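## Task

Shelf spots are labelled by a lot number printed on the shelf edge directly beneath them, and several spots may carry the same number. Bring one foam block from lot 243 and one from lot 242 to the desk; if no spot in the storeroom has a given lot, leave that lot out. The robot tipping over or being left leaning means failure, and a block only counts if it rests on the desk by itself, not held there by the robot.

## Robot and tools

ROBOT. A TidyBot++: a wheeled base 0.54 m long, 0.50 m wide and 0.38 m tall on four driven casters, carrying a single seven-joint arm with a two-finger gripper. The shoulder sits 0.12 m ahead of the base centre at 0.68 m height. Two cameras: base_camera, fixed on the base looking forward and down, and wrist_camera, which looks along the hand. The arm begins folded with the hand aimed down, poking up to 0.08 m past the base front. A hand pointing straight down reaches at most about 0.94 m above the floor, and only near the base.

FRAMES. Base frame: origin on the floor below the base centre, x forward, y to the left, z up. hand_pose is reported in it and marks the point between the finger pads; its z axis runs out along the fingers and its y axis is the closing direction. The odometry frame is the base frame as it was when the scene began; base_odometry counts wheel rotation, so slip shows up as travel and drift of a few cm and degrees builds up. Heading is positive leftward, -3.142 to 3.142. base_tilt is in degrees, positive when leaning forward or right.

execute_actions(actions, cameras). actions is a list holding one action or none (empty just reports state and images). An action may hold:
- base: one relative move from where the base last measured itself, exactly one of translate_m (metres, forward +, -2 to 2), strafe_m (metres, left +, -2 to 2) or rotate_rad (radians, counter-clockwise from above +, -6.3 to 6.3). A move needing more than 8.667 s is refused.
- joints: absolute targets by name. joint_1_rad (turns the whole arm about vertical; positive is clockwise from above, opposite to rotate_rad), joint_2_rad shoulder -2.249..2.249, joint_3_rad, joint_4_rad elbow -2.579..2.579, joint_5_rad, joint_6_rad wrist -2.099..2.099, joint_7_rad (with the hand down, positive turns it counter-clockwise from above; at 1.57 the fingers open toward left and right), all in radians; joints 1, 3, 5, 7 have no limit but take the shorter way, so turn them in steps below half a turn. gripper_pos 0 (open, about 85 mm gap) to 1 (closed); gap is roughly 85 x (1 - gripper_pos) mm.
- speeds: optional caps for this action only: translate_m and strafe_m 0.05-0.5 m/s, rotate_rad 0.1-1.57 rad/s (defaults are the maxima).
Any unknown key or out-of-range value rejects the whole call. cameras is a list of base_camera, wrist_camera or all; omitted means all, [] means none. No action runs past 15 s.

ARM GEOMETRY. With joint_1_rad 0, joint_3_rad 3.14, joint_5_rad 0 (near the start) the arm stays in the vertical plane of base x. Angles from vertical, forward positive: upper arm (0.42 m) = joint_2_rad; forearm (0.31 m) = joint_2_rad - joint_4_rad; hand (0.31 m to the hand point) = that minus joint_6_rad. Summing length x sin gives forward reach from the shoulder, length x cos gives height above it.

Other tools: wait(seconds 0-10) lets the scene run with no new command; zoom_image(camera, region [x0,y0,x1,y1] in pixels, at most 504x504) enlarges part of that camera's latest image, handy for reading lot labels; read_manual gives only licence text; finished_scene(scene) ends scene 1 or 2 irreversibly and reports success, then gives the next task. Replying without a tool call ends everything.

RESULT LINES. base_status and joint_status report how each motion of the last accepted action finished: done; off_target (rested away from target, may still push); contact_stop or time_out (target dropped, holding). base "done" only means the wheels turned enough, possibly while blocked. "joint command not followed" with a "cause:" line means a self-collision check withheld the arm targets (gripper still obeyed); withheld joints show not_followed and may be retried later. on_its_own lists uncommanded motion. motor_effort gives percent of max per motor, bracketed value is the peak. gripper at 1 reading done means it holds nothing; off_target means an object stopped it. ARM HIT flags the arm striking itself or the base. MOTOR HOT warns near 60 °C; OVER-TEMPERATURE FAULT at 75 °C makes the arm sag and joints read limit_stop_at_motor_heat (resend the target). A torque fault freezes the arm and gripper for 10 s. Joints left out of an action may keep pushing toward older targets.

ACCURACY. Friction and load leave the hand a cm or two off, more when stretched or carrying; correct by sending last command plus (wanted minus read). Never command a loaded joint to its current reading. Trust camera images over hand_pose.

AVOID. Dropping or slamming blocks, driving while the arm is caught on something high (about 0.8 m up or more) which can topple the robot, pulling sideways hard on a raised hand, driving the arm into furniture, and long holds that heat motors.

Each tool is called after "Emit:" in YAML: its name, and indented under it one key for each argument.

## Session

Emit:
execute_actions:
  actions:
    - {"joints":{"joint_2_rad":-0.3,"joint_4_rad":-2.2,"joint_6_rad":0.2}}

Scene clock: 1.73 s.
base_odometry: x=+0.000 y=+0.000 heading=+0.000 (m, m, rad; odometry frame)
base_tilt: forward=+0.1 right=+0.3 (deg)
base_status: not commanded
joint_positions: joint_1_rad=-0.021 joint_2_rad=-0.324 joint_3_rad=+3.101 joint_4_rad=-2.202 joint_5_rad=+0.011 joint_6_rad=+0.188 joint_7_rad=+1.615 gripper_pos=+0.000
joint_status: all done
motor_effort: joint_1_rad=+1(1) joint_2_rad=-11(11) joint_3_rad=+0(1) joint_4_rad=+22(22) joint_5_rad=+0(0) joint_6_rad=+10(8) joint_7_rad=-1(0) (%)
hand_pose: x=+0.5922 y=+0.0333 z=+0.9482 quat_wxyz=(+0.003, +0.747, +0.048, +0.663) (m; base frame)
pictures: base_camera, wrist_camera
camera_calibration (this result's frames):
wrist_camera: T_world_to_cam=[[0.0795547, -0.995891, 0.043267, -0.0508427], [-0.11005, -0.0519138, -0.992569, 1.06567], [0.990737, 0.074202, -0.113728, -0.346286], [0, 0, 0, 1]] pos_world=[0.4644, 0.0303842, 1.02057]
Images, in order (width x height): base_camera 644x364, wrist_camera 644x476.

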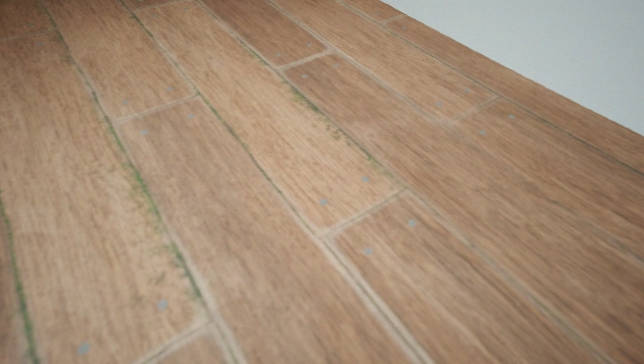

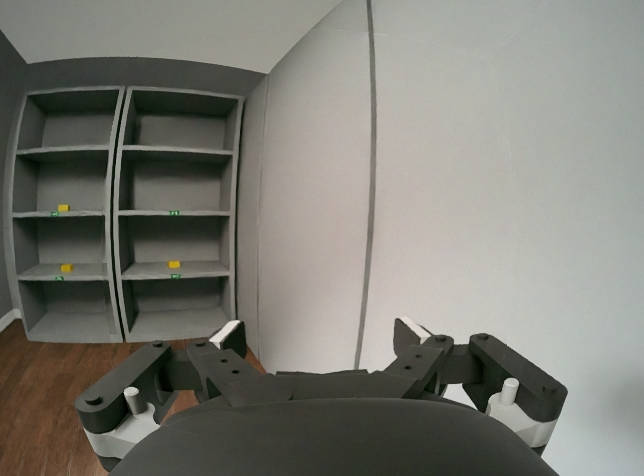

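Emit:
zoom_image:
  camera: "wrist_camera"
  region: [20,190,220,300]

Emit:
execute_actions:
  actions:
    - {"base":{"rotate_rad":1.9}}

Region (20, 190, 220, 300) of wrist_camera's 644x476 image, scaled by 2.520; it fills the top 277 rows of this view, and the rest is white.

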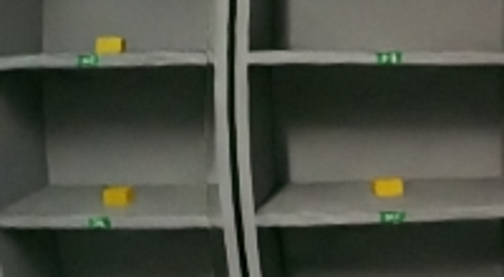

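Scene clock: 4.60 s.
base_odometry: x=+0.000 y=+0.000 heading=+1.899 (m, m, rad; odometry frame)
base_tilt: forward=+0.1 right=+0.3 (deg)
base_status: done
joint_positions: joint_1_rad=-0.021 joint_2_rad=-0.317 joint_3_rad=+3.101 joint_4_rad=-2.202 joint_5_rad=+0.011 joint_6_rad=+0.188 joint_7_rad=+1.615 gripper_pos=+0.000
joint_status: not commanded
motor_effort: joint_1_rad=+1(2) joint_2_rad=-11(12) joint_3_rad=+0(2) joint_4_rad=+22(22) joint_5_rad=+0(0) joint_6_rad=+9(10) joint_7_rad=+0(1) (%)
hand_pose: x=+0.5941 y=+0.0333 z=+0.9449 quat_wxyz=(+0.003, +0.749, +0.048, +0.661) (m; base frame)
pictures: base_camera, wrist_camera
camera_calibration (this result's frames):
wrist_camera: T_world_to_cam=[[0.0797625, -0.995892, 0.0428595, -0.0505896], [-0.116892, -0.0520445, -0.99178, 1.06595], [0.989937, 0.074097, -0.120563, -0.341531], [0, 0, 0, 1]] pos_world=[0.466729, 0.0304013, 1.01818]
Images, in order (width x height): base_camera 644x364, wrist_camera 644x476.

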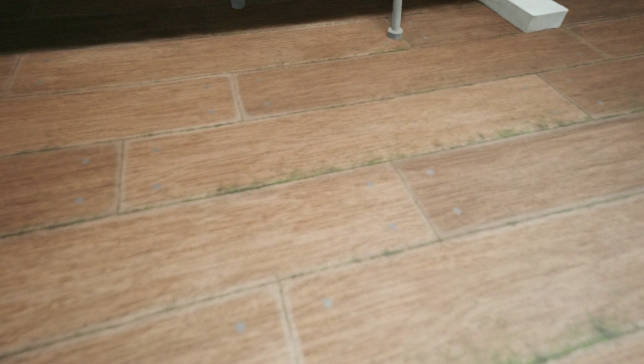

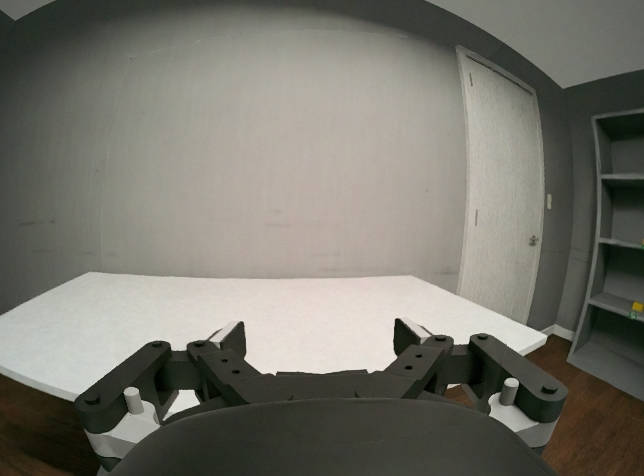

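Emit:
execute_actions:
  actions:
    - {"base":{"rotate_rad":-1.3},"joints":{"joint_1_rad":0.02,"joint_3_rad":3.17,"joint_7_rad":1.55}}

Emit:
execute_actions:
  actions:
    - {"base":{"translate_m":0.9}}

Scene clock: 7.87 s.
base_odometry: x=+0.000 y=+0.000 heading=+0.600 (m, m, rad; odometry frame)
base_tilt: forward=+0.1 right=+0.3 (deg)
base_status: done
joint_positions: joint_1_rad=+0.017 joint_2_rad=-0.317 joint_3_rad=+3.163 joint_4_rad=-2.202 joint_5_rad=+0.011 joint_6_rad=+0.188 joint_7_rad=+1.585 gripper_pos=+0.000
joint_status: all done
motor_effort: joint_1_rad=+1(3) joint_2_rad=-11(12) joint_3_rad=+0(3) joint_4_rad=+22(22) joint_5_rad=+1(0) joint_6_rad=+9(9) joint_7_rad=+0(0) (%)
hand_pose: x=+0.5955 y=-0.0176 z=+0.9453 quat_wxyz=(+0.017, +0.750, -0.006, +0.661) (m; base frame)
pictures: base_camera, wrist_camera
camera_calibration (this result's frames):
wrist_camera: T_world_to_cam=[[-0.0202735, -0.999776, -0.00613529, 0.00433544], [-0.119476, 0.00851523, -0.992801, 1.06739], [0.99263, -0.0193945, -0.119622, -0.343295], [0, 0, 0, 1]] pos_world=[0.46838, -0.0114127, 1.01867]
Images, in order (width x height): base_camera 644x364, wrist_camera 644x476.

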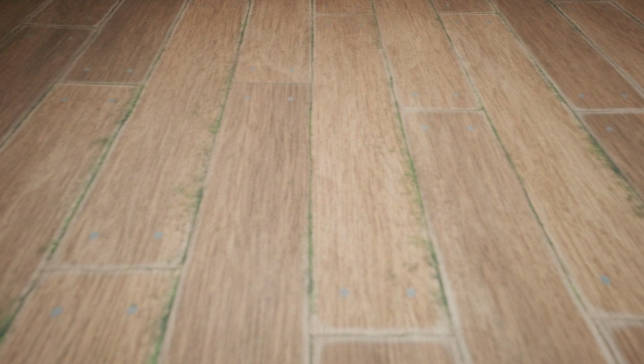

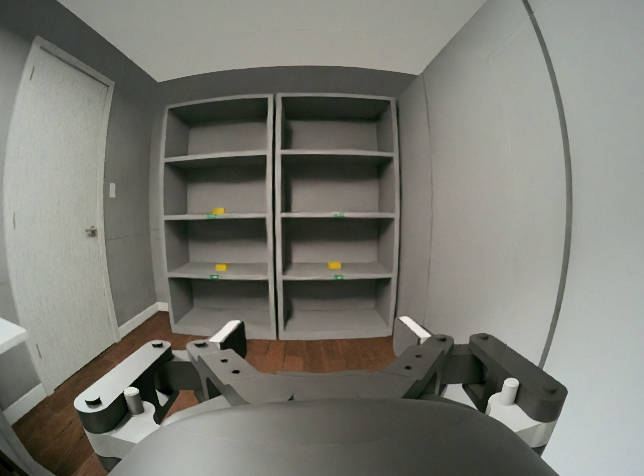

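Scene clock: 11.03 s.
base_odometry: x=+0.744 y=+0.507 heading=+0.599 (m, m, rad; odometry frame)
base_tilt: forward=+0.1 right=+0.3 (deg)
base_status: done
joint_positions: joint_1_rad=+0.017 joint_2_rad=-0.312 joint_3_rad=+3.163 joint_4_rad=-2.202 joint_5_rad=+0.011 joint_6_rad=+0.188 joint_7_rad=+1.585 gripper_pos=+0.000
joint_status: not commanded
motor_effort: joint_1_rad=+1(0) joint_2_rad=-11(14) joint_3_rad=-1(1) joint_4_rad=+22(23) joint_5_rad=+0(0) joint_6_rad=+10(10) joint_7_rad=+0(0) (%)
hand_pose: x=+0.5968 y=-0.0177 z=+0.9430 quat_wxyz=(+0.017, +0.752, -0.006, +0.659) (m; base frame)
pictures: base_camera, wrist_camera
camera_calibration (this result's frames):
wrist_camera: T_world_to_cam=[[-0.0203026, -0.999775, -0.00612062, 0.00432913], [-0.124204, 0.0085966, -0.992219, 1.06756], [0.992049, -0.0193844, -0.124351, -0.339995], [0, 0, 0, 1]] pos_world=[0.469975, -0.0114398, 1.017]
Images, in order (width x height): base_camera 644x364, wrist_camera 644x476.

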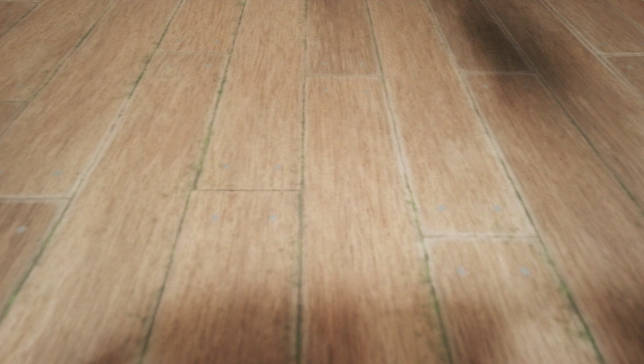

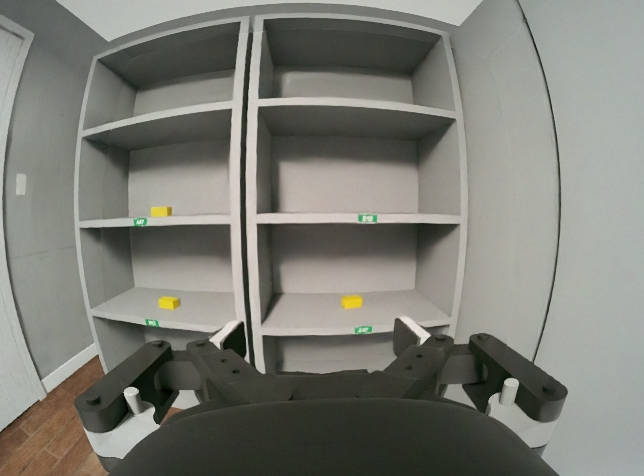

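Emit:
zoom_image:
  camera: "wrist_camera"
  region: [120,190,220,340]

Emit:
zoom_image:
  camera: "wrist_camera"
  region: [310,190,410,340]

Region (120, 190, 220, 340) of wrist_camera's 644x476 image, scaled by 3.360.

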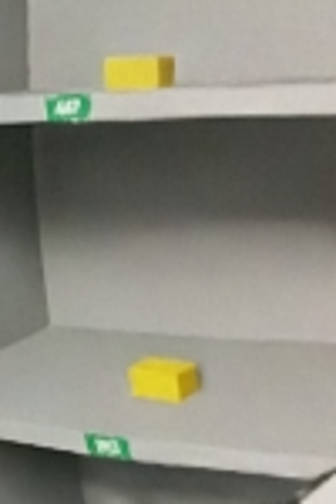

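Region (310, 190, 410, 340) of wrist_camera's 644x476 image, scaled by 3.360.

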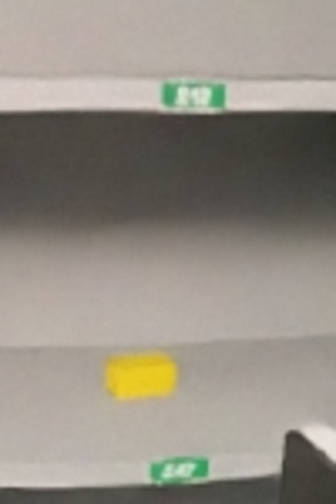

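Emit:
execute_actions:
  actions:
    - {"base":{"translate_m":0.3},"joints":{"joint_2_rad":0.5,"joint_4_rad":-2.0,"joint_6_rad":0.6}}

Emit:
execute_actions:
  actions:
    - {"base":{"strafe_m":0.5}}

Scene clock: 14.63 s.
base_odometry: x=+0.992 y=+0.676 heading=+0.598 (m, m, rad; odometry frame)
base_tilt: forward=+0.1 right=+0.3 (deg)
base_status: done
joint_positions: joint_1_rad=+0.017 joint_2_rad=+0.484 joint_3_rad=+3.163 joint_4_rad=-2.017 joint_5_rad=+0.011 joint_6_rad=+0.572 joint_7_rad=+1.585 gripper_pos=+0.000
joint_status: all done
motor_effort: joint_1_rad=+1(0) joint_2_rad=-36(39) joint_3_rad=-1(1) joint_4_rad=+16(23) joint_5_rad=+0(0) joint_6_rad=+9(10) joint_7_rad=+1(0) (%)
hand_pose: x=+0.7941 y=-0.0210 z=+0.6926 quat_wxyz=(+0.019, +0.822, -0.001, +0.569) (m; base frame)
pictures: base_camera, wrist_camera
camera_calibration (this result's frames):
wrist_camera: T_world_to_cam=[[-0.0160154, -0.999865, 0.00370668, -0.00676689], [-0.344949, 0.00204561, -0.938619, 0.981723], [0.938485, -0.016311, -0.344935, -0.371569], [0, 0, 0, 1]] pos_world=[0.687248, -0.0148349, 0.793322]
Images, in order (width x height): base_camera 644x364, wrist_camera 644x476.

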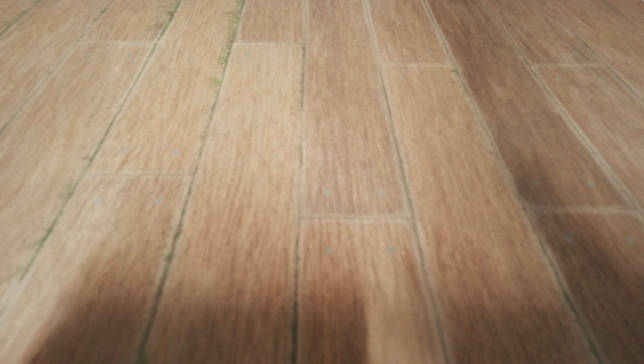

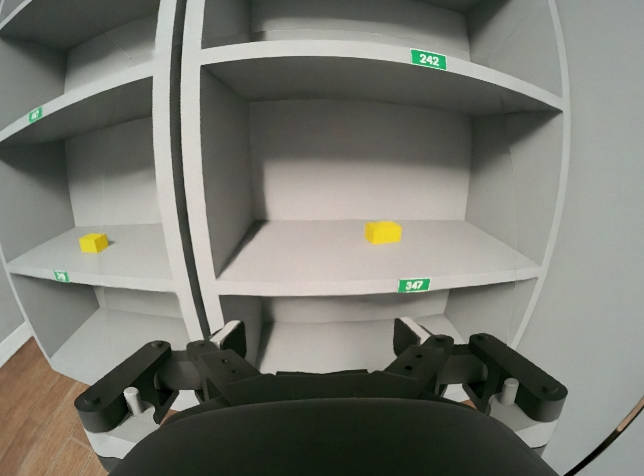

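Scene clock: 17.00 s.
base_odometry: x=+0.711 y=+1.089 heading=+0.598 (m, m, rad; odometry frame)
base_tilt: forward=+0.1 right=+0.3 (deg)
base_status: done
joint_positions: joint_1_rad=+0.014 joint_2_rad=+0.484 joint_3_rad=+3.163 joint_4_rad=-2.016 joint_5_rad=+0.011 joint_6_rad=+0.573 joint_7_rad=+1.585 gripper_pos=+0.000
joint_status: not commanded
motor_effort: joint_1_rad=+1(5) joint_2_rad=-36(36) joint_3_rad=-1(3) joint_4_rad=+15(16) joint_5_rad=+1(0) joint_6_rad=+9(9) joint_7_rad=+0(1) (%)
hand_pose: x=+0.7948 y=-0.0190 z=+0.6937 quat_wxyz=(+0.018, +0.821, +0.001, +0.571) (m; base frame)
pictures: base_camera, wrist_camera
camera_calibration (this result's frames):
wrist_camera: T_world_to_cam=[[-0.0129821, -0.999908, 0.00382615, -0.00723009], [-0.342409, 0.0008504, -0.93955, 0.981589], [0.939461, -0.0135074, -0.342389, -0.374348], [0, 0, 0, 1]] pos_world=[0.687697, -0.0131206, 0.794107]
Images, in order (width x height): base_camera 644x364, wrist_camera 644x476.

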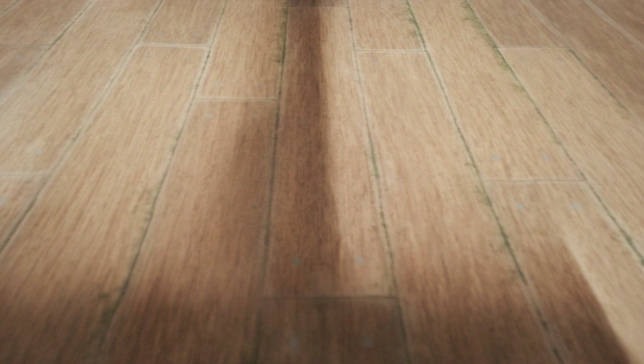

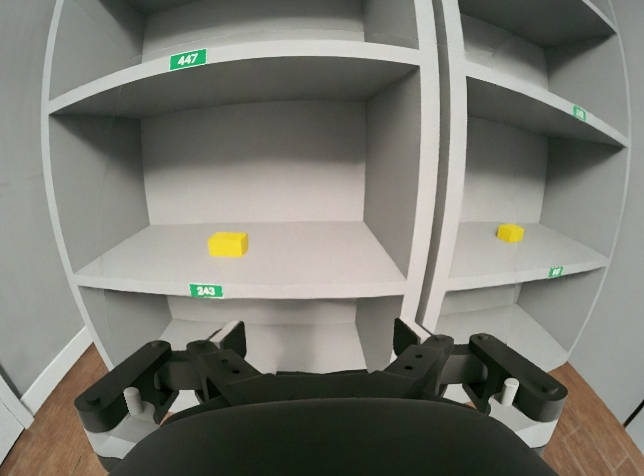

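Emit:
execute_actions:
  actions:
    - {"base":{"strafe_m":0.22},"joints":{"joint_2_rad":0.9,"joint_4_rad":-1.78,"joint_6_rad":0.8}}
  cameras: []

Emit:
execute_actions:
  actions:
    - {"base":{"translate_m":0.2}}

Scene clock: 19.10 s.
base_odometry: x=+0.587 y=+1.272 heading=+0.597 (m, m, rad; odometry frame)
base_tilt: forward=+0.1 right=+0.3 (deg)
base_status: done
joint_positions: joint_1_rad=+0.014 joint_2_rad=+0.892 joint_3_rad=+3.163 joint_4_rad=-1.797 joint_5_rad=+0.011 joint_6_rad=+0.772 joint_7_rad=+1.585 gripper_pos=+0.000
joint_status: all done
motor_effort: joint_1_rad=+1(5) joint_2_rad=-46(47) joint_3_rad=-1(3) joint_4_rad=+12(15) joint_5_rad=+0(1) joint_6_rad=+9(10) joint_7_rad=+0(0) (%)
hand_pose: x=+0.8768 y=-0.0190 z=+0.5576 quat_wxyz=(+0.018, +0.818, +0.005, +0.575) (m; base frame)
pictures: none
No camera images: the call's "cameras" was empty. Leave "cameras" out to get every camera's image.

Scene clock: 20.70 s.
base_odometry: x=+0.752 y=+1.384 heading=+0.598 (m, m, rad; odometry frame)
base_tilt: forward=+0.1 right=+0.3 (deg)
base_status: done
joint_positions: joint_1_rad=+0.014 joint_2_rad=+0.892 joint_3_rad=+3.163 joint_4_rad=-1.788 joint_5_rad=+0.011 joint_6_rad=+0.775 joint_7_rad=+1.585 gripper_pos=+0.000
joint_status: not commanded
motor_effort: joint_1_rad=+1(0) joint_2_rad=-45(50) joint_3_rad=-1(2) joint_4_rad=+12(15) joint_5_rad=+0(0) joint_6_rad=+9(10) joint_7_rad=+0(0) (%)
hand_pose: x=+0.8804 y=-0.0191 z=+0.5620 quat_wxyz=(+0.018, +0.815, +0.005, +0.579) (m; base frame)
pictures: base_camera, wrist_camera
camera_calibration (this result's frames):
wrist_camera: T_world_to_cam=[[-0.00598036, -0.99994, 0.00912595, -0.0148694], [-0.322399, -0.00671078, -0.94658, 0.873304], [0.946585, -0.00860309, -0.32234, -0.517329], [0, 0, 0, 1]] pos_world=[0.771159, -0.0134585, 0.660032]
Images, in order (width x height): base_camera 644x364, wrist_camera 644x476.

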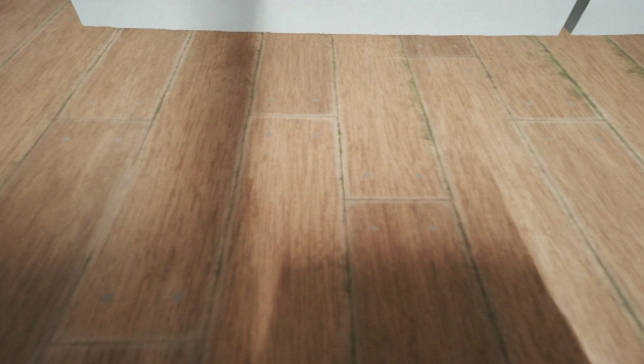

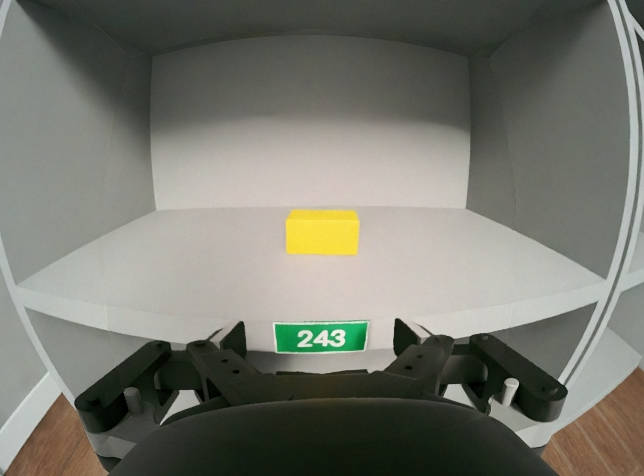

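Emit:
execute_actions:
  actions:
    - {"base":{"translate_m":-0.2},"joints":{"joint_6_rad":-0.3,"joint_7_rad":3.17}}
  cameras: []

Emit:
execute_actions:
  actions:
    - {"base":{"strafe_m":-0.11},"joints":{"joint_2_rad":1.14,"joint_4_rad":-0.41,"joint_6_rad":-1.19}}
  cameras: []

Emit:
execute_actions:
  actions:
    - {"base":{"translate_m":0.2},"speeds":{"translate_m":0.15}}

Scene clock: 23.47 s.
base_odometry: x=+0.587 y=+1.272 heading=+0.599 (m, m, rad; odometry frame)
base_tilt: forward=+0.1 right=+0.3 (deg)
base_status: done
joint_positions: joint_1_rad=+0.016 joint_2_rad=+0.892 joint_3_rad=+3.163 joint_4_rad=-1.782 joint_5_rad=+0.011 joint_6_rad=-0.287 joint_7_rad=+3.158 gripper_pos=+0.000
joint_status: all done
motor_effort: joint_1_rad=+1(4) joint_2_rad=-41(48) joint_3_rad=-1(4) joint_4_rad=+9(13) joint_5_rad=+0(1) joint_6_rad=+3(8) joint_7_rad=+0(0) (%)
hand_pose: x=+0.6436 y=-0.0208 z=+0.3587 quat_wxyz=(+0.072, +0.705, +0.704, +0.054) (m; base frame)
pictures: none
No camera images: the call's "cameras" was empty. Leave "cameras" out to get every camera's image.

Scene clock: 26.10 s.
base_odometry: x=+0.649 y=+1.181 heading=+0.599 (m, m, rad; odometry frame)
base_tilt: forward=+0.1 right=+0.3 (deg)
base_status: done
joint_positions: joint_1_rad=+0.025 joint_2_rad=+1.113 joint_3_rad=+3.164 joint_4_rad=-0.424 joint_5_rad=+0.011 joint_6_rad=-1.163 joint_7_rad=+3.158 gripper_pos=+0.000
joint_status: all done
motor_effort: joint_1_rad=+1(7) joint_2_rad=-58(57) joint_3_rad=-1(2) joint_4_rad=+20(19) joint_5_rad=+0(0) joint_6_rad=+5(4) joint_7_rad=+0(0) (%)
hand_pose: x=+0.9433 y=-0.0322 z=+0.5971 quat_wxyz=(+0.170, +0.694, +0.686, +0.140) (m; base frame)
pictures: none
No camera images: the call's "cameras" was empty. Leave "cameras" out to get every camera's image.

Scene clock: 28.10 s.
base_odometry: x=+0.815 y=+1.293 heading=+0.599 (m, m, rad; odometry frame)
base_tilt: forward=+0.1 right=+0.3 (deg)
base_status: done
joint_positions: joint_1_rad=+0.025 joint_2_rad=+1.119 joint_3_rad=+3.164 joint_4_rad=-0.424 joint_5_rad=+0.011 joint_6_rad=-1.165 joint_7_rad=+3.158 gripper_pos=+0.000
joint_status: not commanded
motor_effort: joint_1_rad=+1(1) joint_2_rad=-58(60) joint_3_rad=-1(1) joint_4_rad=+20(20) joint_5_rad=+1(0) joint_6_rad=+5(5) joint_7_rad=+0(1) (%)
hand_pose: x=+0.9422 y=-0.0322 z=+0.5922 quat_wxyz=(+0.167, +0.694, +0.686, +0.137) (m; base frame)
pictures: base_camera, wrist_camera
camera_calibration (this result's frames):
wrist_camera: T_world_to_cam=[[0.912897, -0.0249659, 0.407425, -1.09816], [-0.0376851, -0.99902, 0.0232219, 0.0472525], [0.406446, -0.0365531, -0.912943, 0.29164], [0, 0, 0, 1]] pos_world=[0.885749, 0.03045, 0.712571]
Images, in order (width x height): base_camera 644x364, wrist_camera 644x476.

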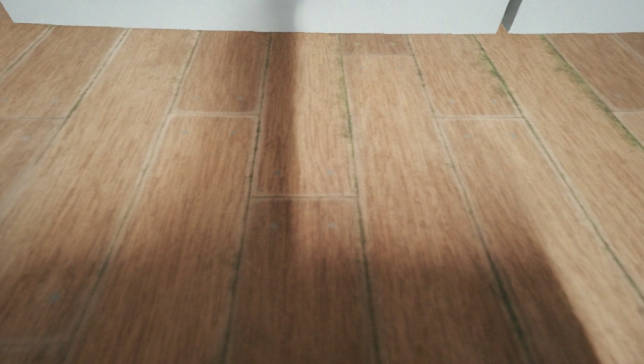

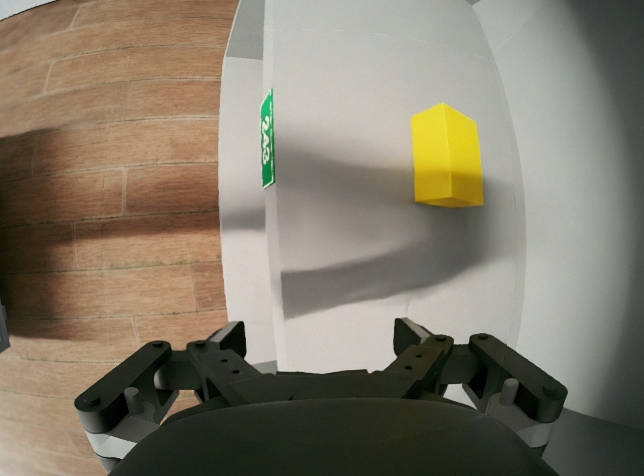

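Emit:
execute_actions:
  actions:
    - {"base":{"translate_m":0.17},"speeds":{"translate_m":0.1},"joints":{"joint_2_rad":1.165,"joint_6_rad":-1.23}}
  cameras: ["wrist_camera"]

Scene clock: 30.50 s.
base_odometry: x=+0.955 y=+1.389 heading=+0.598 (m, m, rad; odometry frame)
base_tilt: forward=+0.1 right=+0.3 (deg)
base_status: done
joint_positions: joint_1_rad=+0.024 joint_2_rad=+1.147 joint_3_rad=+3.164 joint_4_rad=-0.422 joint_5_rad=+0.011 joint_6_rad=-1.205 joint_7_rad=+3.158 gripper_pos=+0.000
joint_status: all done
motor_effort: joint_1_rad=+1(3) joint_2_rad=-59(60) joint_3_rad=-1(2) joint_4_rad=+20(20) joint_5_rad=+0(1) joint_6_rad=+5(4) joint_7_rad=+1(1) (%)
hand_pose: x=+0.9281 y=-0.0316 z=+0.5647 quat_wxyz=(+0.143, +0.699, +0.691, +0.114) (m; base frame)
pictures: wrist_camera
camera_calibration (this result's frames):
wrist_camera: T_world_to_cam=[[0.938222, -0.0265867, 0.345011, -1.06235], [-0.0370284, -0.999033, 0.0237088, 0.0470566], [0.344047, -0.0350194, -0.938299, 0.344571], [0, 0, 0, 1]] pos_world=[0.879911, 0.0308334, 0.688716]
Images, in order (width x height): wrist_camera 644x476.

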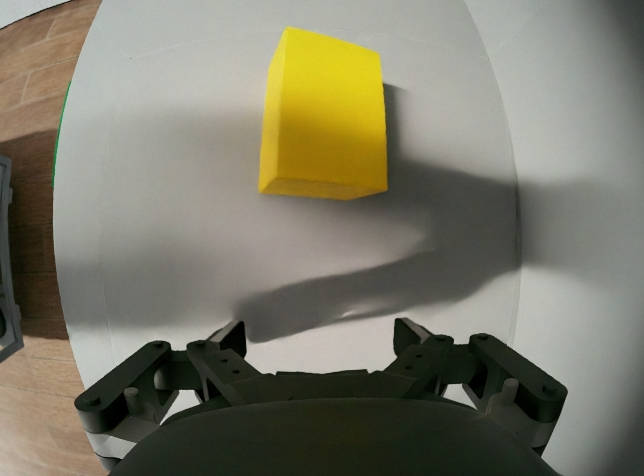

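Centred.

Emit:
execute_actions:
  actions:
    - {"base":{"strafe_m":0.125},"speeds":{"strafe_m":0.08}}
  cameras: ["wrist_camera"]

Emit:
execute_actions:
  actions:
    - {"joints":{"gripper_pos":1}}
  cameras: ["wrist_camera"]

Emit:
execute_actions:
  actions:
    - {"joints":{"joint_2_rad":1.11}}
  cameras: ["wrist_camera"]

Scene clock: 32.87 s.
base_odometry: x=+0.885 y=+1.493 heading=+0.598 (m, m, rad; odometry frame)
base_tilt: forward=+0.1 right=+0.3 (deg)
base_status: done
joint_positions: joint_1_rad=+0.019 joint_2_rad=+1.147 joint_3_rad=+3.164 joint_4_rad=-0.422 joint_5_rad=+0.011 joint_6_rad=-1.205 joint_7_rad=+3.158 gripper_pos=+0.000
joint_status: not commanded
motor_effort: joint_1_rad=+1(3) joint_2_rad=-57(58) joint_3_rad=-1(2) joint_4_rad=+19(20) joint_5_rad=+0(0) joint_6_rad=+4(4) joint_7_rad=+1(0) (%)
hand_pose: x=+0.9282 y=-0.0275 z=+0.5647 quat_wxyz=(+0.143, +0.697, +0.693, +0.115) (m; base frame)
pictures: wrist_camera
camera_calibration (this result's frames):
wrist_camera: T_world_to_cam=[[0.938368, -0.021843, 0.344946, -1.06233], [-0.0319747, -0.999207, 0.0237092, 0.0464553], [0.344155, -0.0332775, -0.938323, 0.344624], [0, 0, 0, 1]] pos_world=[0.879733, 0.0346824, 0.688712]
Images, in order (width x height): wrist_camera 644x476.

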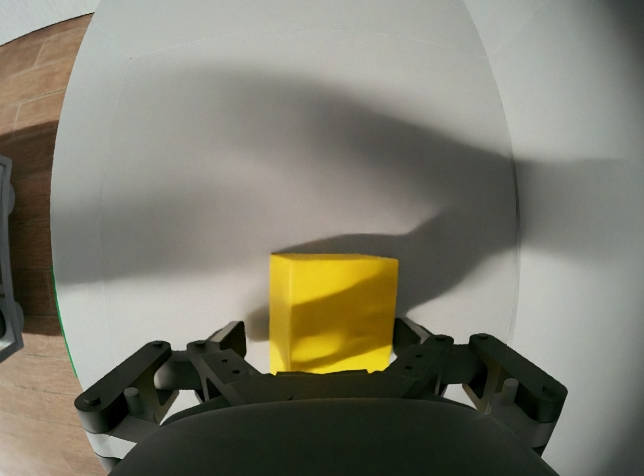

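Scene clock: 33.97 s.
base_odometry: x=+0.885 y=+1.493 heading=+0.598 (m, m, rad; odometry frame)
base_tilt: forward=+0.1 right=+0.3 (deg)
base_status: not commanded
joint_positions: joint_1_rad=+0.019 joint_2_rad=+1.147 joint_3_rad=+3.164 joint_4_rad=-0.413 joint_5_rad=+0.011 joint_6_rad=-1.207 joint_7_rad=+3.158 gripper_pos=+0.328
joint_status: gripper_pos off_target (ended at +0.328, target +1.000)
motor_effort: joint_1_rad=+2(2) joint_2_rad=-54(58) joint_3_rad=-1(2) joint_4_rad=+18(19) joint_5_rad=+1(0) joint_6_rad=+4(5) joint_7_rad=+0(0) (%)
hand_pose: x=+0.9303 y=-0.0275 z=+0.5679 quat_wxyz=(+0.145, +0.697, +0.692, +0.117) (m; base frame)
pictures: wrist_camera
camera_calibration (this result's frames):
wrist_camera: T_world_to_cam=[[0.936034, -0.0216495, 0.351243, -1.06673], [-0.0320009, -0.999207, 0.0236918, 0.0464947], [0.350451, -0.0334164, -0.935985, 0.339697], [0, 0, 0, 1]] pos_world=[0.880935, 0.0347151, 0.69153]
Images, in order (width x height): wrist_camera 644x476.

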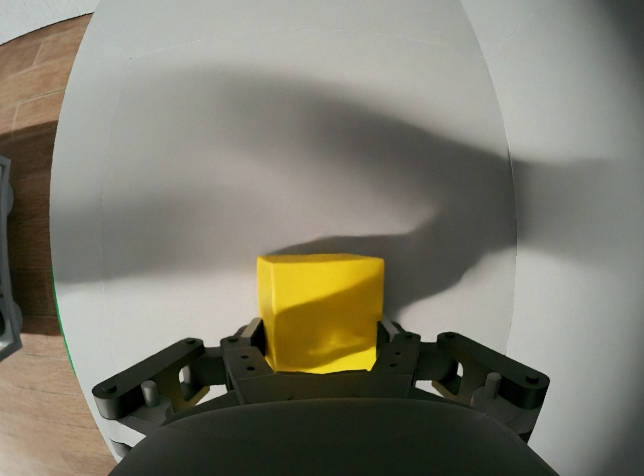

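Scene clock: 34.80 s.
base_odometry: x=+0.885 y=+1.493 heading=+0.598 (m, m, rad; odometry frame)
base_tilt: forward=+0.1 right=+0.3 (deg)
base_status: not commanded
joint_positions: joint_1_rad=+0.019 joint_2_rad=+1.131 joint_3_rad=+3.164 joint_4_rad=-0.413 joint_5_rad=+0.011 joint_6_rad=-1.207 joint_7_rad=+3.158 gripper_pos=+0.328
joint_status: all done
motor_effort: joint_1_rad=+2(1) joint_2_rad=-58(61) joint_3_rad=-1(1) joint_4_rad=+19(21) joint_5_rad=+1(1) joint_6_rad=+5(5) joint_7_rad=+0(0) (%)
hand_pose: x=+0.9322 y=-0.0275 z=+0.5816 quat_wxyz=(+0.151, +0.696, +0.691, +0.123) (m; base frame)
pictures: wrist_camera
camera_calibration (this result's frames):
wrist_camera: T_world_to_cam=[[0.929898, -0.0215197, 0.367189, -1.07688], [-0.0323931, -0.999199, 0.023475, 0.0466899], [0.366389, -0.0337238, -0.92985, 0.333401], [0, 0, 0, 1]] pos_world=[0.880749, 0.0347218, 0.704336]
Images, in order (width x height): wrist_camera 644x476.

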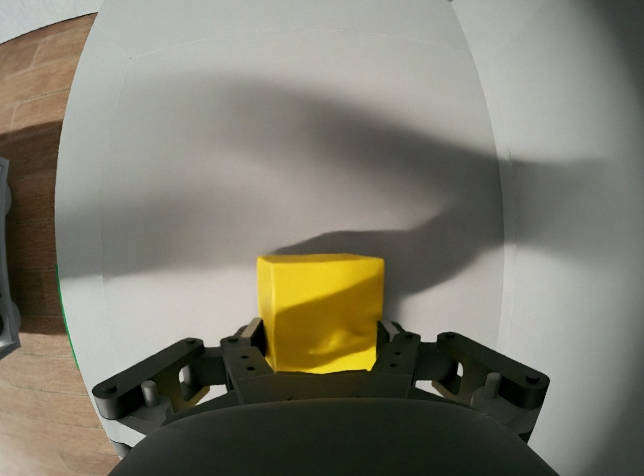

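Emit:
execute_actions:
  actions:
    - {"base":{"translate_m":-0.35},"speeds":{"translate_m":0.25}}
  cameras: []

Emit:
execute_actions:
  actions:
    - {"base":{"rotate_rad":-3.4},"joints":{"joint_2_rad":0.3,"joint_4_rad":-1.1,"joint_6_rad":-0.6}}

Scene clock: 37.60 s.
base_odometry: x=+0.595 y=+1.295 heading=+0.598 (m, m, rad; odometry frame)
base_tilt: forward=+0.1 right=+0.3 (deg)
base_status: done
joint_positions: joint_1_rad=+0.019 joint_2_rad=+1.130 joint_3_rad=+3.164 joint_4_rad=-0.413 joint_5_rad=+0.011 joint_6_rad=-1.208 joint_7_rad=+3.158 gripper_pos=+0.328
joint_status: not commanded
motor_effort: joint_1_rad=+1(3) joint_2_rad=-57(63) joint_3_rad=-1(1) joint_4_rad=+19(21) joint_5_rad=+1(0) joint_6_rad=+4(5) joint_7_rad=+0(0) (%)
hand_pose: x=+0.9319 y=-0.0275 z=+0.5820 quat_wxyz=(+0.151, +0.696, +0.691, +0.123) (m; base frame)
pictures: none
No camera images: the call's "cameras" was empty. Leave "cameras" out to get every camera's image.

Scene clock: 41.33 s.
base_odometry: x=+0.596 y=+1.295 heading=-2.801 (m, m, rad; odometry frame)
base_tilt: forward=+0.1 right=+0.3 (deg)
base_status: done
joint_positions: joint_1_rad=+0.025 joint_2_rad=+0.328 joint_3_rad=+3.171 joint_4_rad=-1.085 joint_5_rad=+0.011 joint_6_rad=-0.623 joint_7_rad=+3.158 gripper_pos=+0.328
joint_status: all done
motor_effort: joint_1_rad=+1(10) joint_2_rad=-37(62) joint_3_rad=+0(4) joint_4_rad=+22(23) joint_5_rad=+0(2) joint_6_rad=+9(8) joint_7_rad=-1(0) (%)
hand_pose: x=+0.8426 y=-0.0359 z=+0.9906 quat_wxyz=(+0.391, +0.609, +0.594, +0.352) (m; base frame)
pictures: base_camera, wrist_camera
camera_calibration (this result's frames):
wrist_camera: T_world_to_cam=[[0.460564, -0.0129201, 0.887533, -1.26359], [-0.0512132, -0.998615, 0.0120387, 0.0530379], [0.886148, -0.050998, -0.460588, -0.157136], [0, 0, 0, 1]] pos_world=[0.723926, 0.0286252, 1.04846]
Images, in order (width x height): base_camera 644x364, wrist_camera 644x476.

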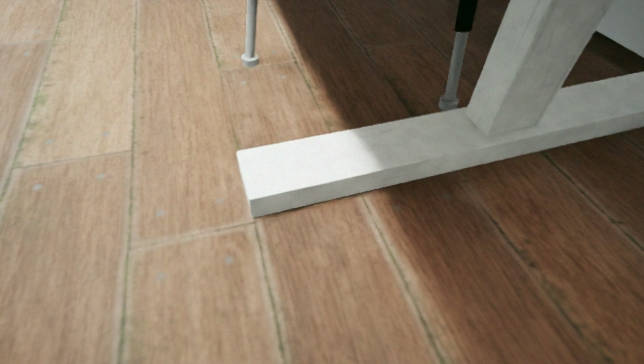

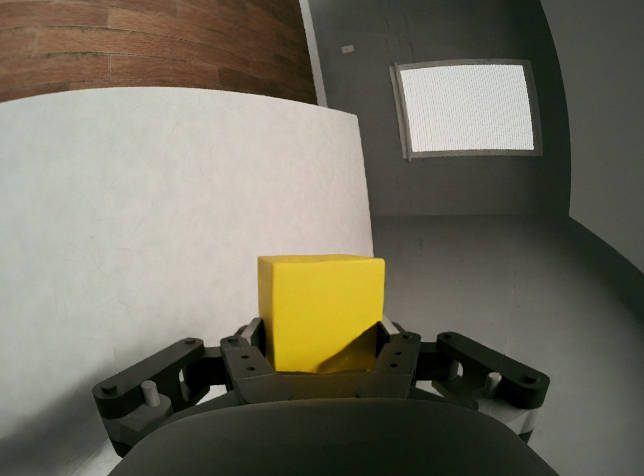

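Emit:
execute_actions:
  actions:
    - {"joints":{"joint_2_rad":0.5,"joint_4_rad":-0.95,"joint_6_rad":-1.33}}
  cameras: ["wrist_camera"]

Emit:
execute_actions:
  actions:
    - {"joints":{"joint_2_rad":0.56}}
  cameras: ["wrist_camera"]

Scene clock: 43.17 s.
base_odometry: x=+0.596 y=+1.295 heading=-2.801 (m, m, rad; odometry frame)
base_tilt: forward=+0.1 right=+0.3 (deg)
base_status: not commanded
joint_positions: joint_1_rad=+0.025 joint_2_rad=+0.500 joint_3_rad=+3.171 joint_4_rad=-0.966 joint_5_rad=+0.011 joint_6_rad=-1.315 joint_7_rad=+3.158 gripper_pos=+0.328
joint_status: all done
motor_effort: joint_1_rad=+1(1) joint_2_rad=-41(45) joint_3_rad=-1(1) joint_4_rad=+19(23) joint_5_rad=+0(0) joint_6_rad=+4(9) joint_7_rad=+0(1) (%)
hand_pose: x=+0.7427 y=-0.0320 z=+0.7925 quat_wxyz=(+0.139, +0.706, +0.685, +0.113) (m; base frame)
pictures: wrist_camera
camera_calibration (this result's frames):
wrist_camera: T_world_to_cam=[[0.939766, -0.0461854, 0.338684, -0.963735], [-0.0551321, -0.998337, 0.0168376, 0.0532358], [0.337343, -0.0344957, -0.94075, 0.629036], [0, 0, 0, 1]] pos_world=[0.69642, 0.0303358, 0.917271]
Images, in order (width x height): wrist_camera 644x476.

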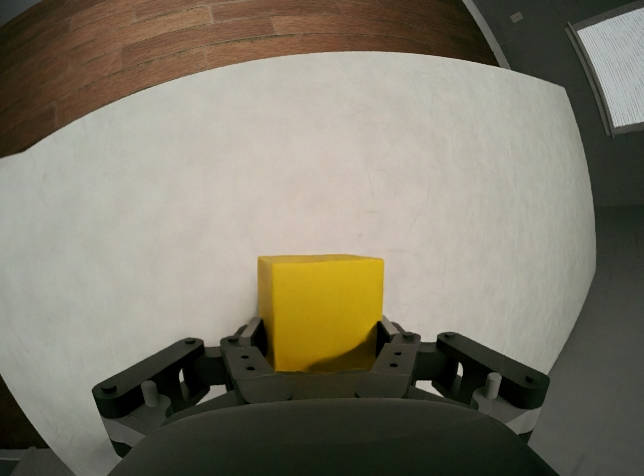

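Scene clock: 44.07 s.
base_odometry: x=+0.596 y=+1.295 heading=-2.801 (m, m, rad; odometry frame)
base_tilt: forward=+0.1 right=+0.3 (deg)
base_status: not commanded
joint_positions: joint_1_rad=+0.025 joint_2_rad=+0.548 joint_3_rad=+3.171 joint_4_rad=-0.964 joint_5_rad=+0.011 joint_6_rad=-1.315 joint_7_rad=+3.158 gripper_pos=+0.328
joint_status: all done
motor_effort: joint_1_rad=+1(1) joint_2_rad=-42(44) joint_3_rad=-1(1) joint_4_rad=+20(20) joint_5_rad=+0(0) joint_6_rad=+4(4) joint_7_rad=+0(0) (%)
hand_pose: x=+0.7478 y=-0.0322 z=+0.7638 quat_wxyz=(+0.123, +0.709, +0.688, +0.098) (m; base frame)
pictures: wrist_camera
camera_calibration (this result's frames):
wrist_camera: T_world_to_cam=[[0.95411, -0.0465023, 0.295823, -0.93678], [-0.0543107, -0.998358, 0.0182286, 0.0521944], [0.294489, -0.0334584, -0.955069, 0.643265], [0, 0, 0, 1]] pos_world=[0.707191, 0.0300688, 0.890531]
Images, in order (width x height): wrist_camera 644x476.

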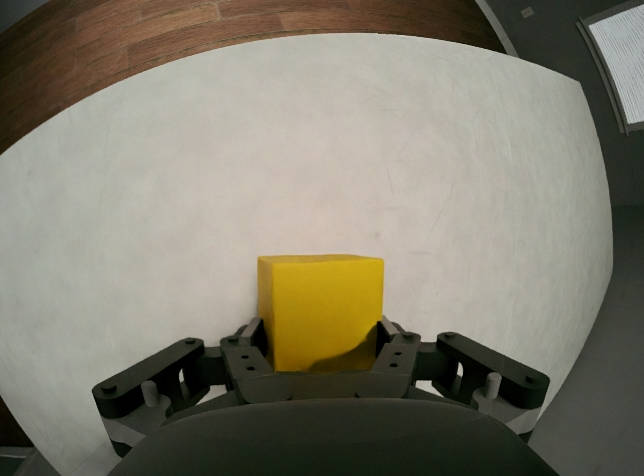

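Emit:
execute_actions:
  actions:
    - {"joints":{"joint_2_rad":0.63,"joint_6_rad":-1.22}}
  cameras: ["wrist_camera"]

Scene clock: 45.20 s.
base_odometry: x=+0.596 y=+1.295 heading=-2.801 (m, m, rad; odometry frame)
base_tilt: forward=+0.1 right=+0.3 (deg)
base_status: not commanded
joint_positions: joint_1_rad=+0.025 joint_2_rad=+0.581 joint_3_rad=+3.171 joint_4_rad=-0.954 joint_5_rad=+0.011 joint_6_rad=-1.246 joint_7_rad=+3.158 gripper_pos=+0.328
joint_status: joint_2_rad off_target (ended at +0.581, target +0.630); the others done
motor_effort: joint_1_rad=+1(1) joint_2_rad=-39(43) joint_3_rad=-1(1) joint_4_rad=+17(19) joint_5_rad=+0(1) joint_6_rad=+5(6) joint_7_rad=+0(0) (%)
hand_pose: x=+0.7736 y=-0.0331 z=+0.7538 quat_wxyz=(+0.140, +0.705, +0.685, +0.113) (m; base frame)
pictures: wrist_camera
camera_calibration (this result's frames):
wrist_camera: T_world_to_cam=[[0.939429, -0.0435842, 0.339962, -0.98032], [-0.0531544, -0.998408, 0.0188843, 0.0514166], [0.338598, -0.035811, -0.94025, 0.580766], [0, 0, 0, 1]] pos_world=[0.727028, 0.029406, 0.878366]
Images, in order (width x height): wrist_camera 644x476.

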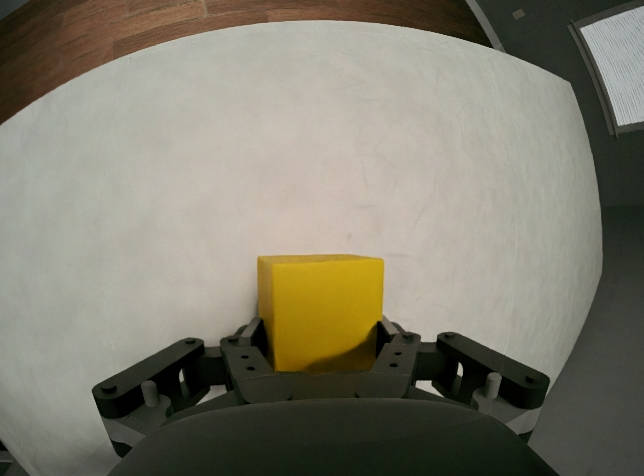

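Emit:
execute_actions:
  actions:
    - {"joints":{"joint_2_rad":0.58,"gripper_pos":0}}
  cameras: []

Emit:
execute_actions:
  actions:
    - {"joints":{"joint_2_rad":0.3}}
  cameras: []

Emit:
execute_actions:
  actions:
    - {"joints":{"joint_1_rad":-0.9,"joint_6_rad":-0.6}}
  cameras: ["wrist_camera"]

Scene clock: 46.63 s.
base_odometry: x=+0.596 y=+1.295 heading=-2.801 (m, m, rad; odometry frame)
base_tilt: forward=+0.1 right=+0.3 (deg)
base_status: not commanded
joint_positions: joint_1_rad=+0.025 joint_2_rad=+0.580 joint_3_rad=+3.171 joint_4_rad=-0.954 joint_5_rad=+0.011 joint_6_rad=-1.246 joint_7_rad=+3.158 gripper_pos=+0.000
joint_status: all done
motor_effort: joint_1_rad=+0(2) joint_2_rad=-43(44) joint_3_rad=+0(0) joint_4_rad=+19(20) joint_5_rad=+0(0) joint_6_rad=+4(5) joint_7_rad=+1(0) (%)
hand_pose: x=+0.7735 y=-0.0331 z=+0.7541 quat_wxyz=(+0.141, +0.705, +0.685, +0.113) (m; base frame)
pictures: none
No camera images: the call's "cameras" was empty. Leave "cameras" out to get every camera's image.

Scene clock: 48.17 s.
base_odometry: x=+0.596 y=+1.295 heading=-2.801 (m, m, rad; odometry frame)
base_tilt: forward=+0.1 right=+0.3 (deg)
base_status: not commanded
joint_positions: joint_1_rad=+0.025 joint_2_rad=+0.294 joint_3_rad=+3.171 joint_4_rad=-0.952 joint_5_rad=+0.011 joint_6_rad=-1.246 joint_7_rad=+3.158 gripper_pos=+0.000
joint_status: all done
motor_effort: joint_1_rad=+1(1) joint_2_rad=-33(47) joint_3_rad=-1(1) joint_4_rad=+20(21) joint_5_rad=+0(0) joint_6_rad=+6(7) joint_7_rad=+0(0) (%)
hand_pose: x=+0.7267 y=-0.0320 z=+0.9368 quat_wxyz=(+0.240, +0.681, +0.659, +0.211) (m; base frame)
pictures: none
No camera images: the call's "cameras" was empty. Leave "cameras" out to get every camera's image.

Scene clock: 50.37 s.
base_odometry: x=+0.596 y=+1.295 heading=-2.801 (m, m, rad; odometry frame)
base_tilt: forward=+0.1 right=+0.3 (deg)
base_status: not commanded
joint_positions: joint_1_rad=-0.895 joint_2_rad=+0.294 joint_3_rad=+3.171 joint_4_rad=-0.952 joint_5_rad=+0.011 joint_6_rad=-0.626 joint_7_rad=+3.158 gripper_pos=+0.000
joint_status: all done
motor_effort: joint_1_rad=+2(4) joint_2_rad=-35(35) joint_3_rad=+0(2) joint_4_rad=+22(22) joint_5_rad=+0(1) joint_6_rad=+9(9) joint_7_rad=+0(0) (%)
hand_pose: x=+0.5810 y=+0.5489 z=+1.0922 quat_wxyz=(+0.217, +0.267, +0.760, +0.552) (m; base frame)
pictures: wrist_camera
camera_calibration (this result's frames):
wrist_camera: T_world_to_cam=[[0.192875, 0.244361, 0.950309, -1.28005], [0.763098, -0.646184, 0.0112801, -0.0433382], [0.616831, 0.723003, -0.311104, -0.280365], [0, 0, 0, 1]] pos_world=[0.452899, 0.487495, 1.12971]
Images, in order (width x height): wrist_camera 644x476.

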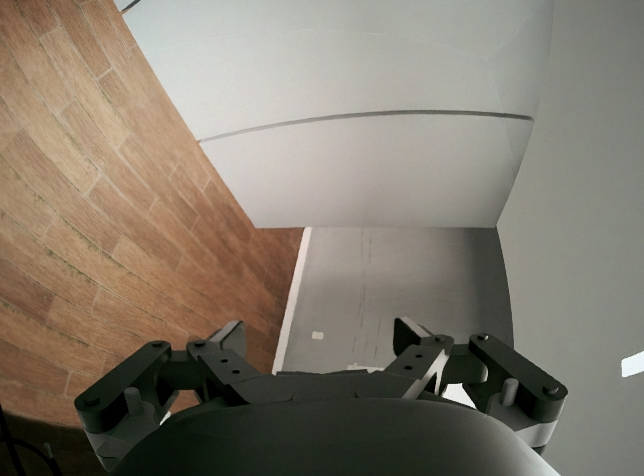

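Emit:
execute_actions:
  actions:
    - {"base":{"strafe_m":0.75},"joints":{"joint_1_rad":-0.5,"joint_2_rad":-0.3,"joint_4_rad":-2.0,"joint_6_rad":-0.2,"joint_7_rad":1.55}}
  cameras: []

Emit:
execute_actions:
  actions:
    - {"base":{"rotate_rad":0.26}}
  cameras: []

Emit:
execute_actions:
  actions:
    - {"base":{"translate_m":1.2}}

Scene clock: 53.57 s.
base_odometry: x=+0.845 y=+0.588 heading=-2.802 (m, m, rad; odometry frame)
base_tilt: forward=+0.1 right=+0.3 (deg)
base_status: done
joint_positions: joint_1_rad=-0.513 joint_2_rad=-0.275 joint_3_rad=+3.171 joint_4_rad=-1.987 joint_5_rad=+0.011 joint_6_rad=-0.227 joint_7_rad=+1.583 gripper_pos=+0.000
joint_status: all done
motor_effort: joint_1_rad=+1(1) joint_2_rad=-13(37) joint_3_rad=+0(2) joint_4_rad=+22(23) joint_5_rad=+1(0) joint_6_rad=+9(9) joint_7_rad=+0(0) (%)
hand_pose: x=+0.5512 y=+0.2260 z=+0.9306 quat_wxyz=(-0.131, +0.799, +0.204, +0.550) (m; base frame)
pictures: none
No camera images: the call's "cameras" was empty. Leave "cameras" out to get every camera's image.

Scene clock: 54.67 s.
base_odometry: x=+0.845 y=+0.588 heading=-2.542 (m, m, rad; odometry frame)
base_tilt: forward=+0.1 right=+0.3 (deg)
base_status: done
joint_positions: joint_1_rad=-0.507 joint_2_rad=-0.276 joint_3_rad=+3.169 joint_4_rad=-1.987 joint_5_rad=+0.011 joint_6_rad=-0.227 joint_7_rad=+1.583 gripper_pos=+0.000
joint_status: not commanded
motor_effort: joint_1_rad=+1(1) joint_2_rad=-13(14) joint_3_rad=+0(2) joint_4_rad=+23(22) joint_5_rad=+0(0) joint_6_rad=+9(9) joint_7_rad=+1(0) (%)
hand_pose: x=+0.5520 y=+0.2243 z=+0.9310 quat_wxyz=(-0.130, +0.799, +0.203, +0.551) (m; base frame)
pictures: none
No camera images: the call's "cameras" was empty. Leave "cameras" out to get every camera's image.

Scene clock: 58.37 s.
base_odometry: x=-0.145 y=-0.091 heading=-2.541 (m, m, rad; odometry frame)
base_tilt: forward=+0.1 right=+0.3 (deg)
base_status: done
joint_positions: joint_1_rad=-0.507 joint_2_rad=-0.285 joint_3_rad=+3.169 joint_4_rad=-1.988 joint_5_rad=+0.011 joint_6_rad=-0.224 joint_7_rad=+1.583 gripper_pos=+0.000
joint_status: not commanded
motor_effort: joint_1_rad=+1(2) joint_2_rad=-13(16) joint_3_rad=+0(0) joint_4_rad=+22(23) joint_5_rad=+0(0) joint_6_rad=+9(9) joint_7_rad=+0(0) (%)
hand_pose: x=+0.5501 y=+0.2232 z=+0.9356 quat_wxyz=(-0.131, +0.796, +0.202, +0.555) (m; base frame)
pictures: base_camera, wrist_camera
camera_calibration (this result's frames):
wrist_camera: T_world_to_cam=[[0.472887, -0.881055, -0.0109836, -0.049092], [-0.307, -0.153066, -0.93932, 1.13945], [0.825911, 0.447564, -0.342867, -0.0983289], [0, 0, 0, 1]] pos_world=[0.454238, 0.175167, 1.03606]
Images, in order (width x height): base_camera 644x364, wrist_camera 644x476.

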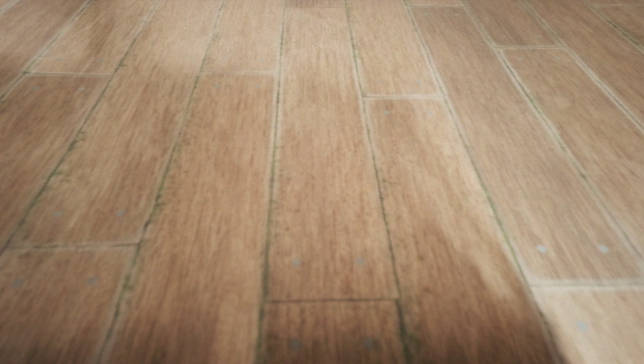

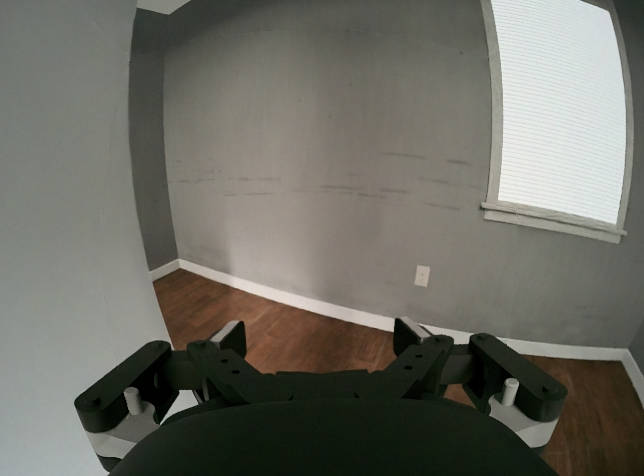

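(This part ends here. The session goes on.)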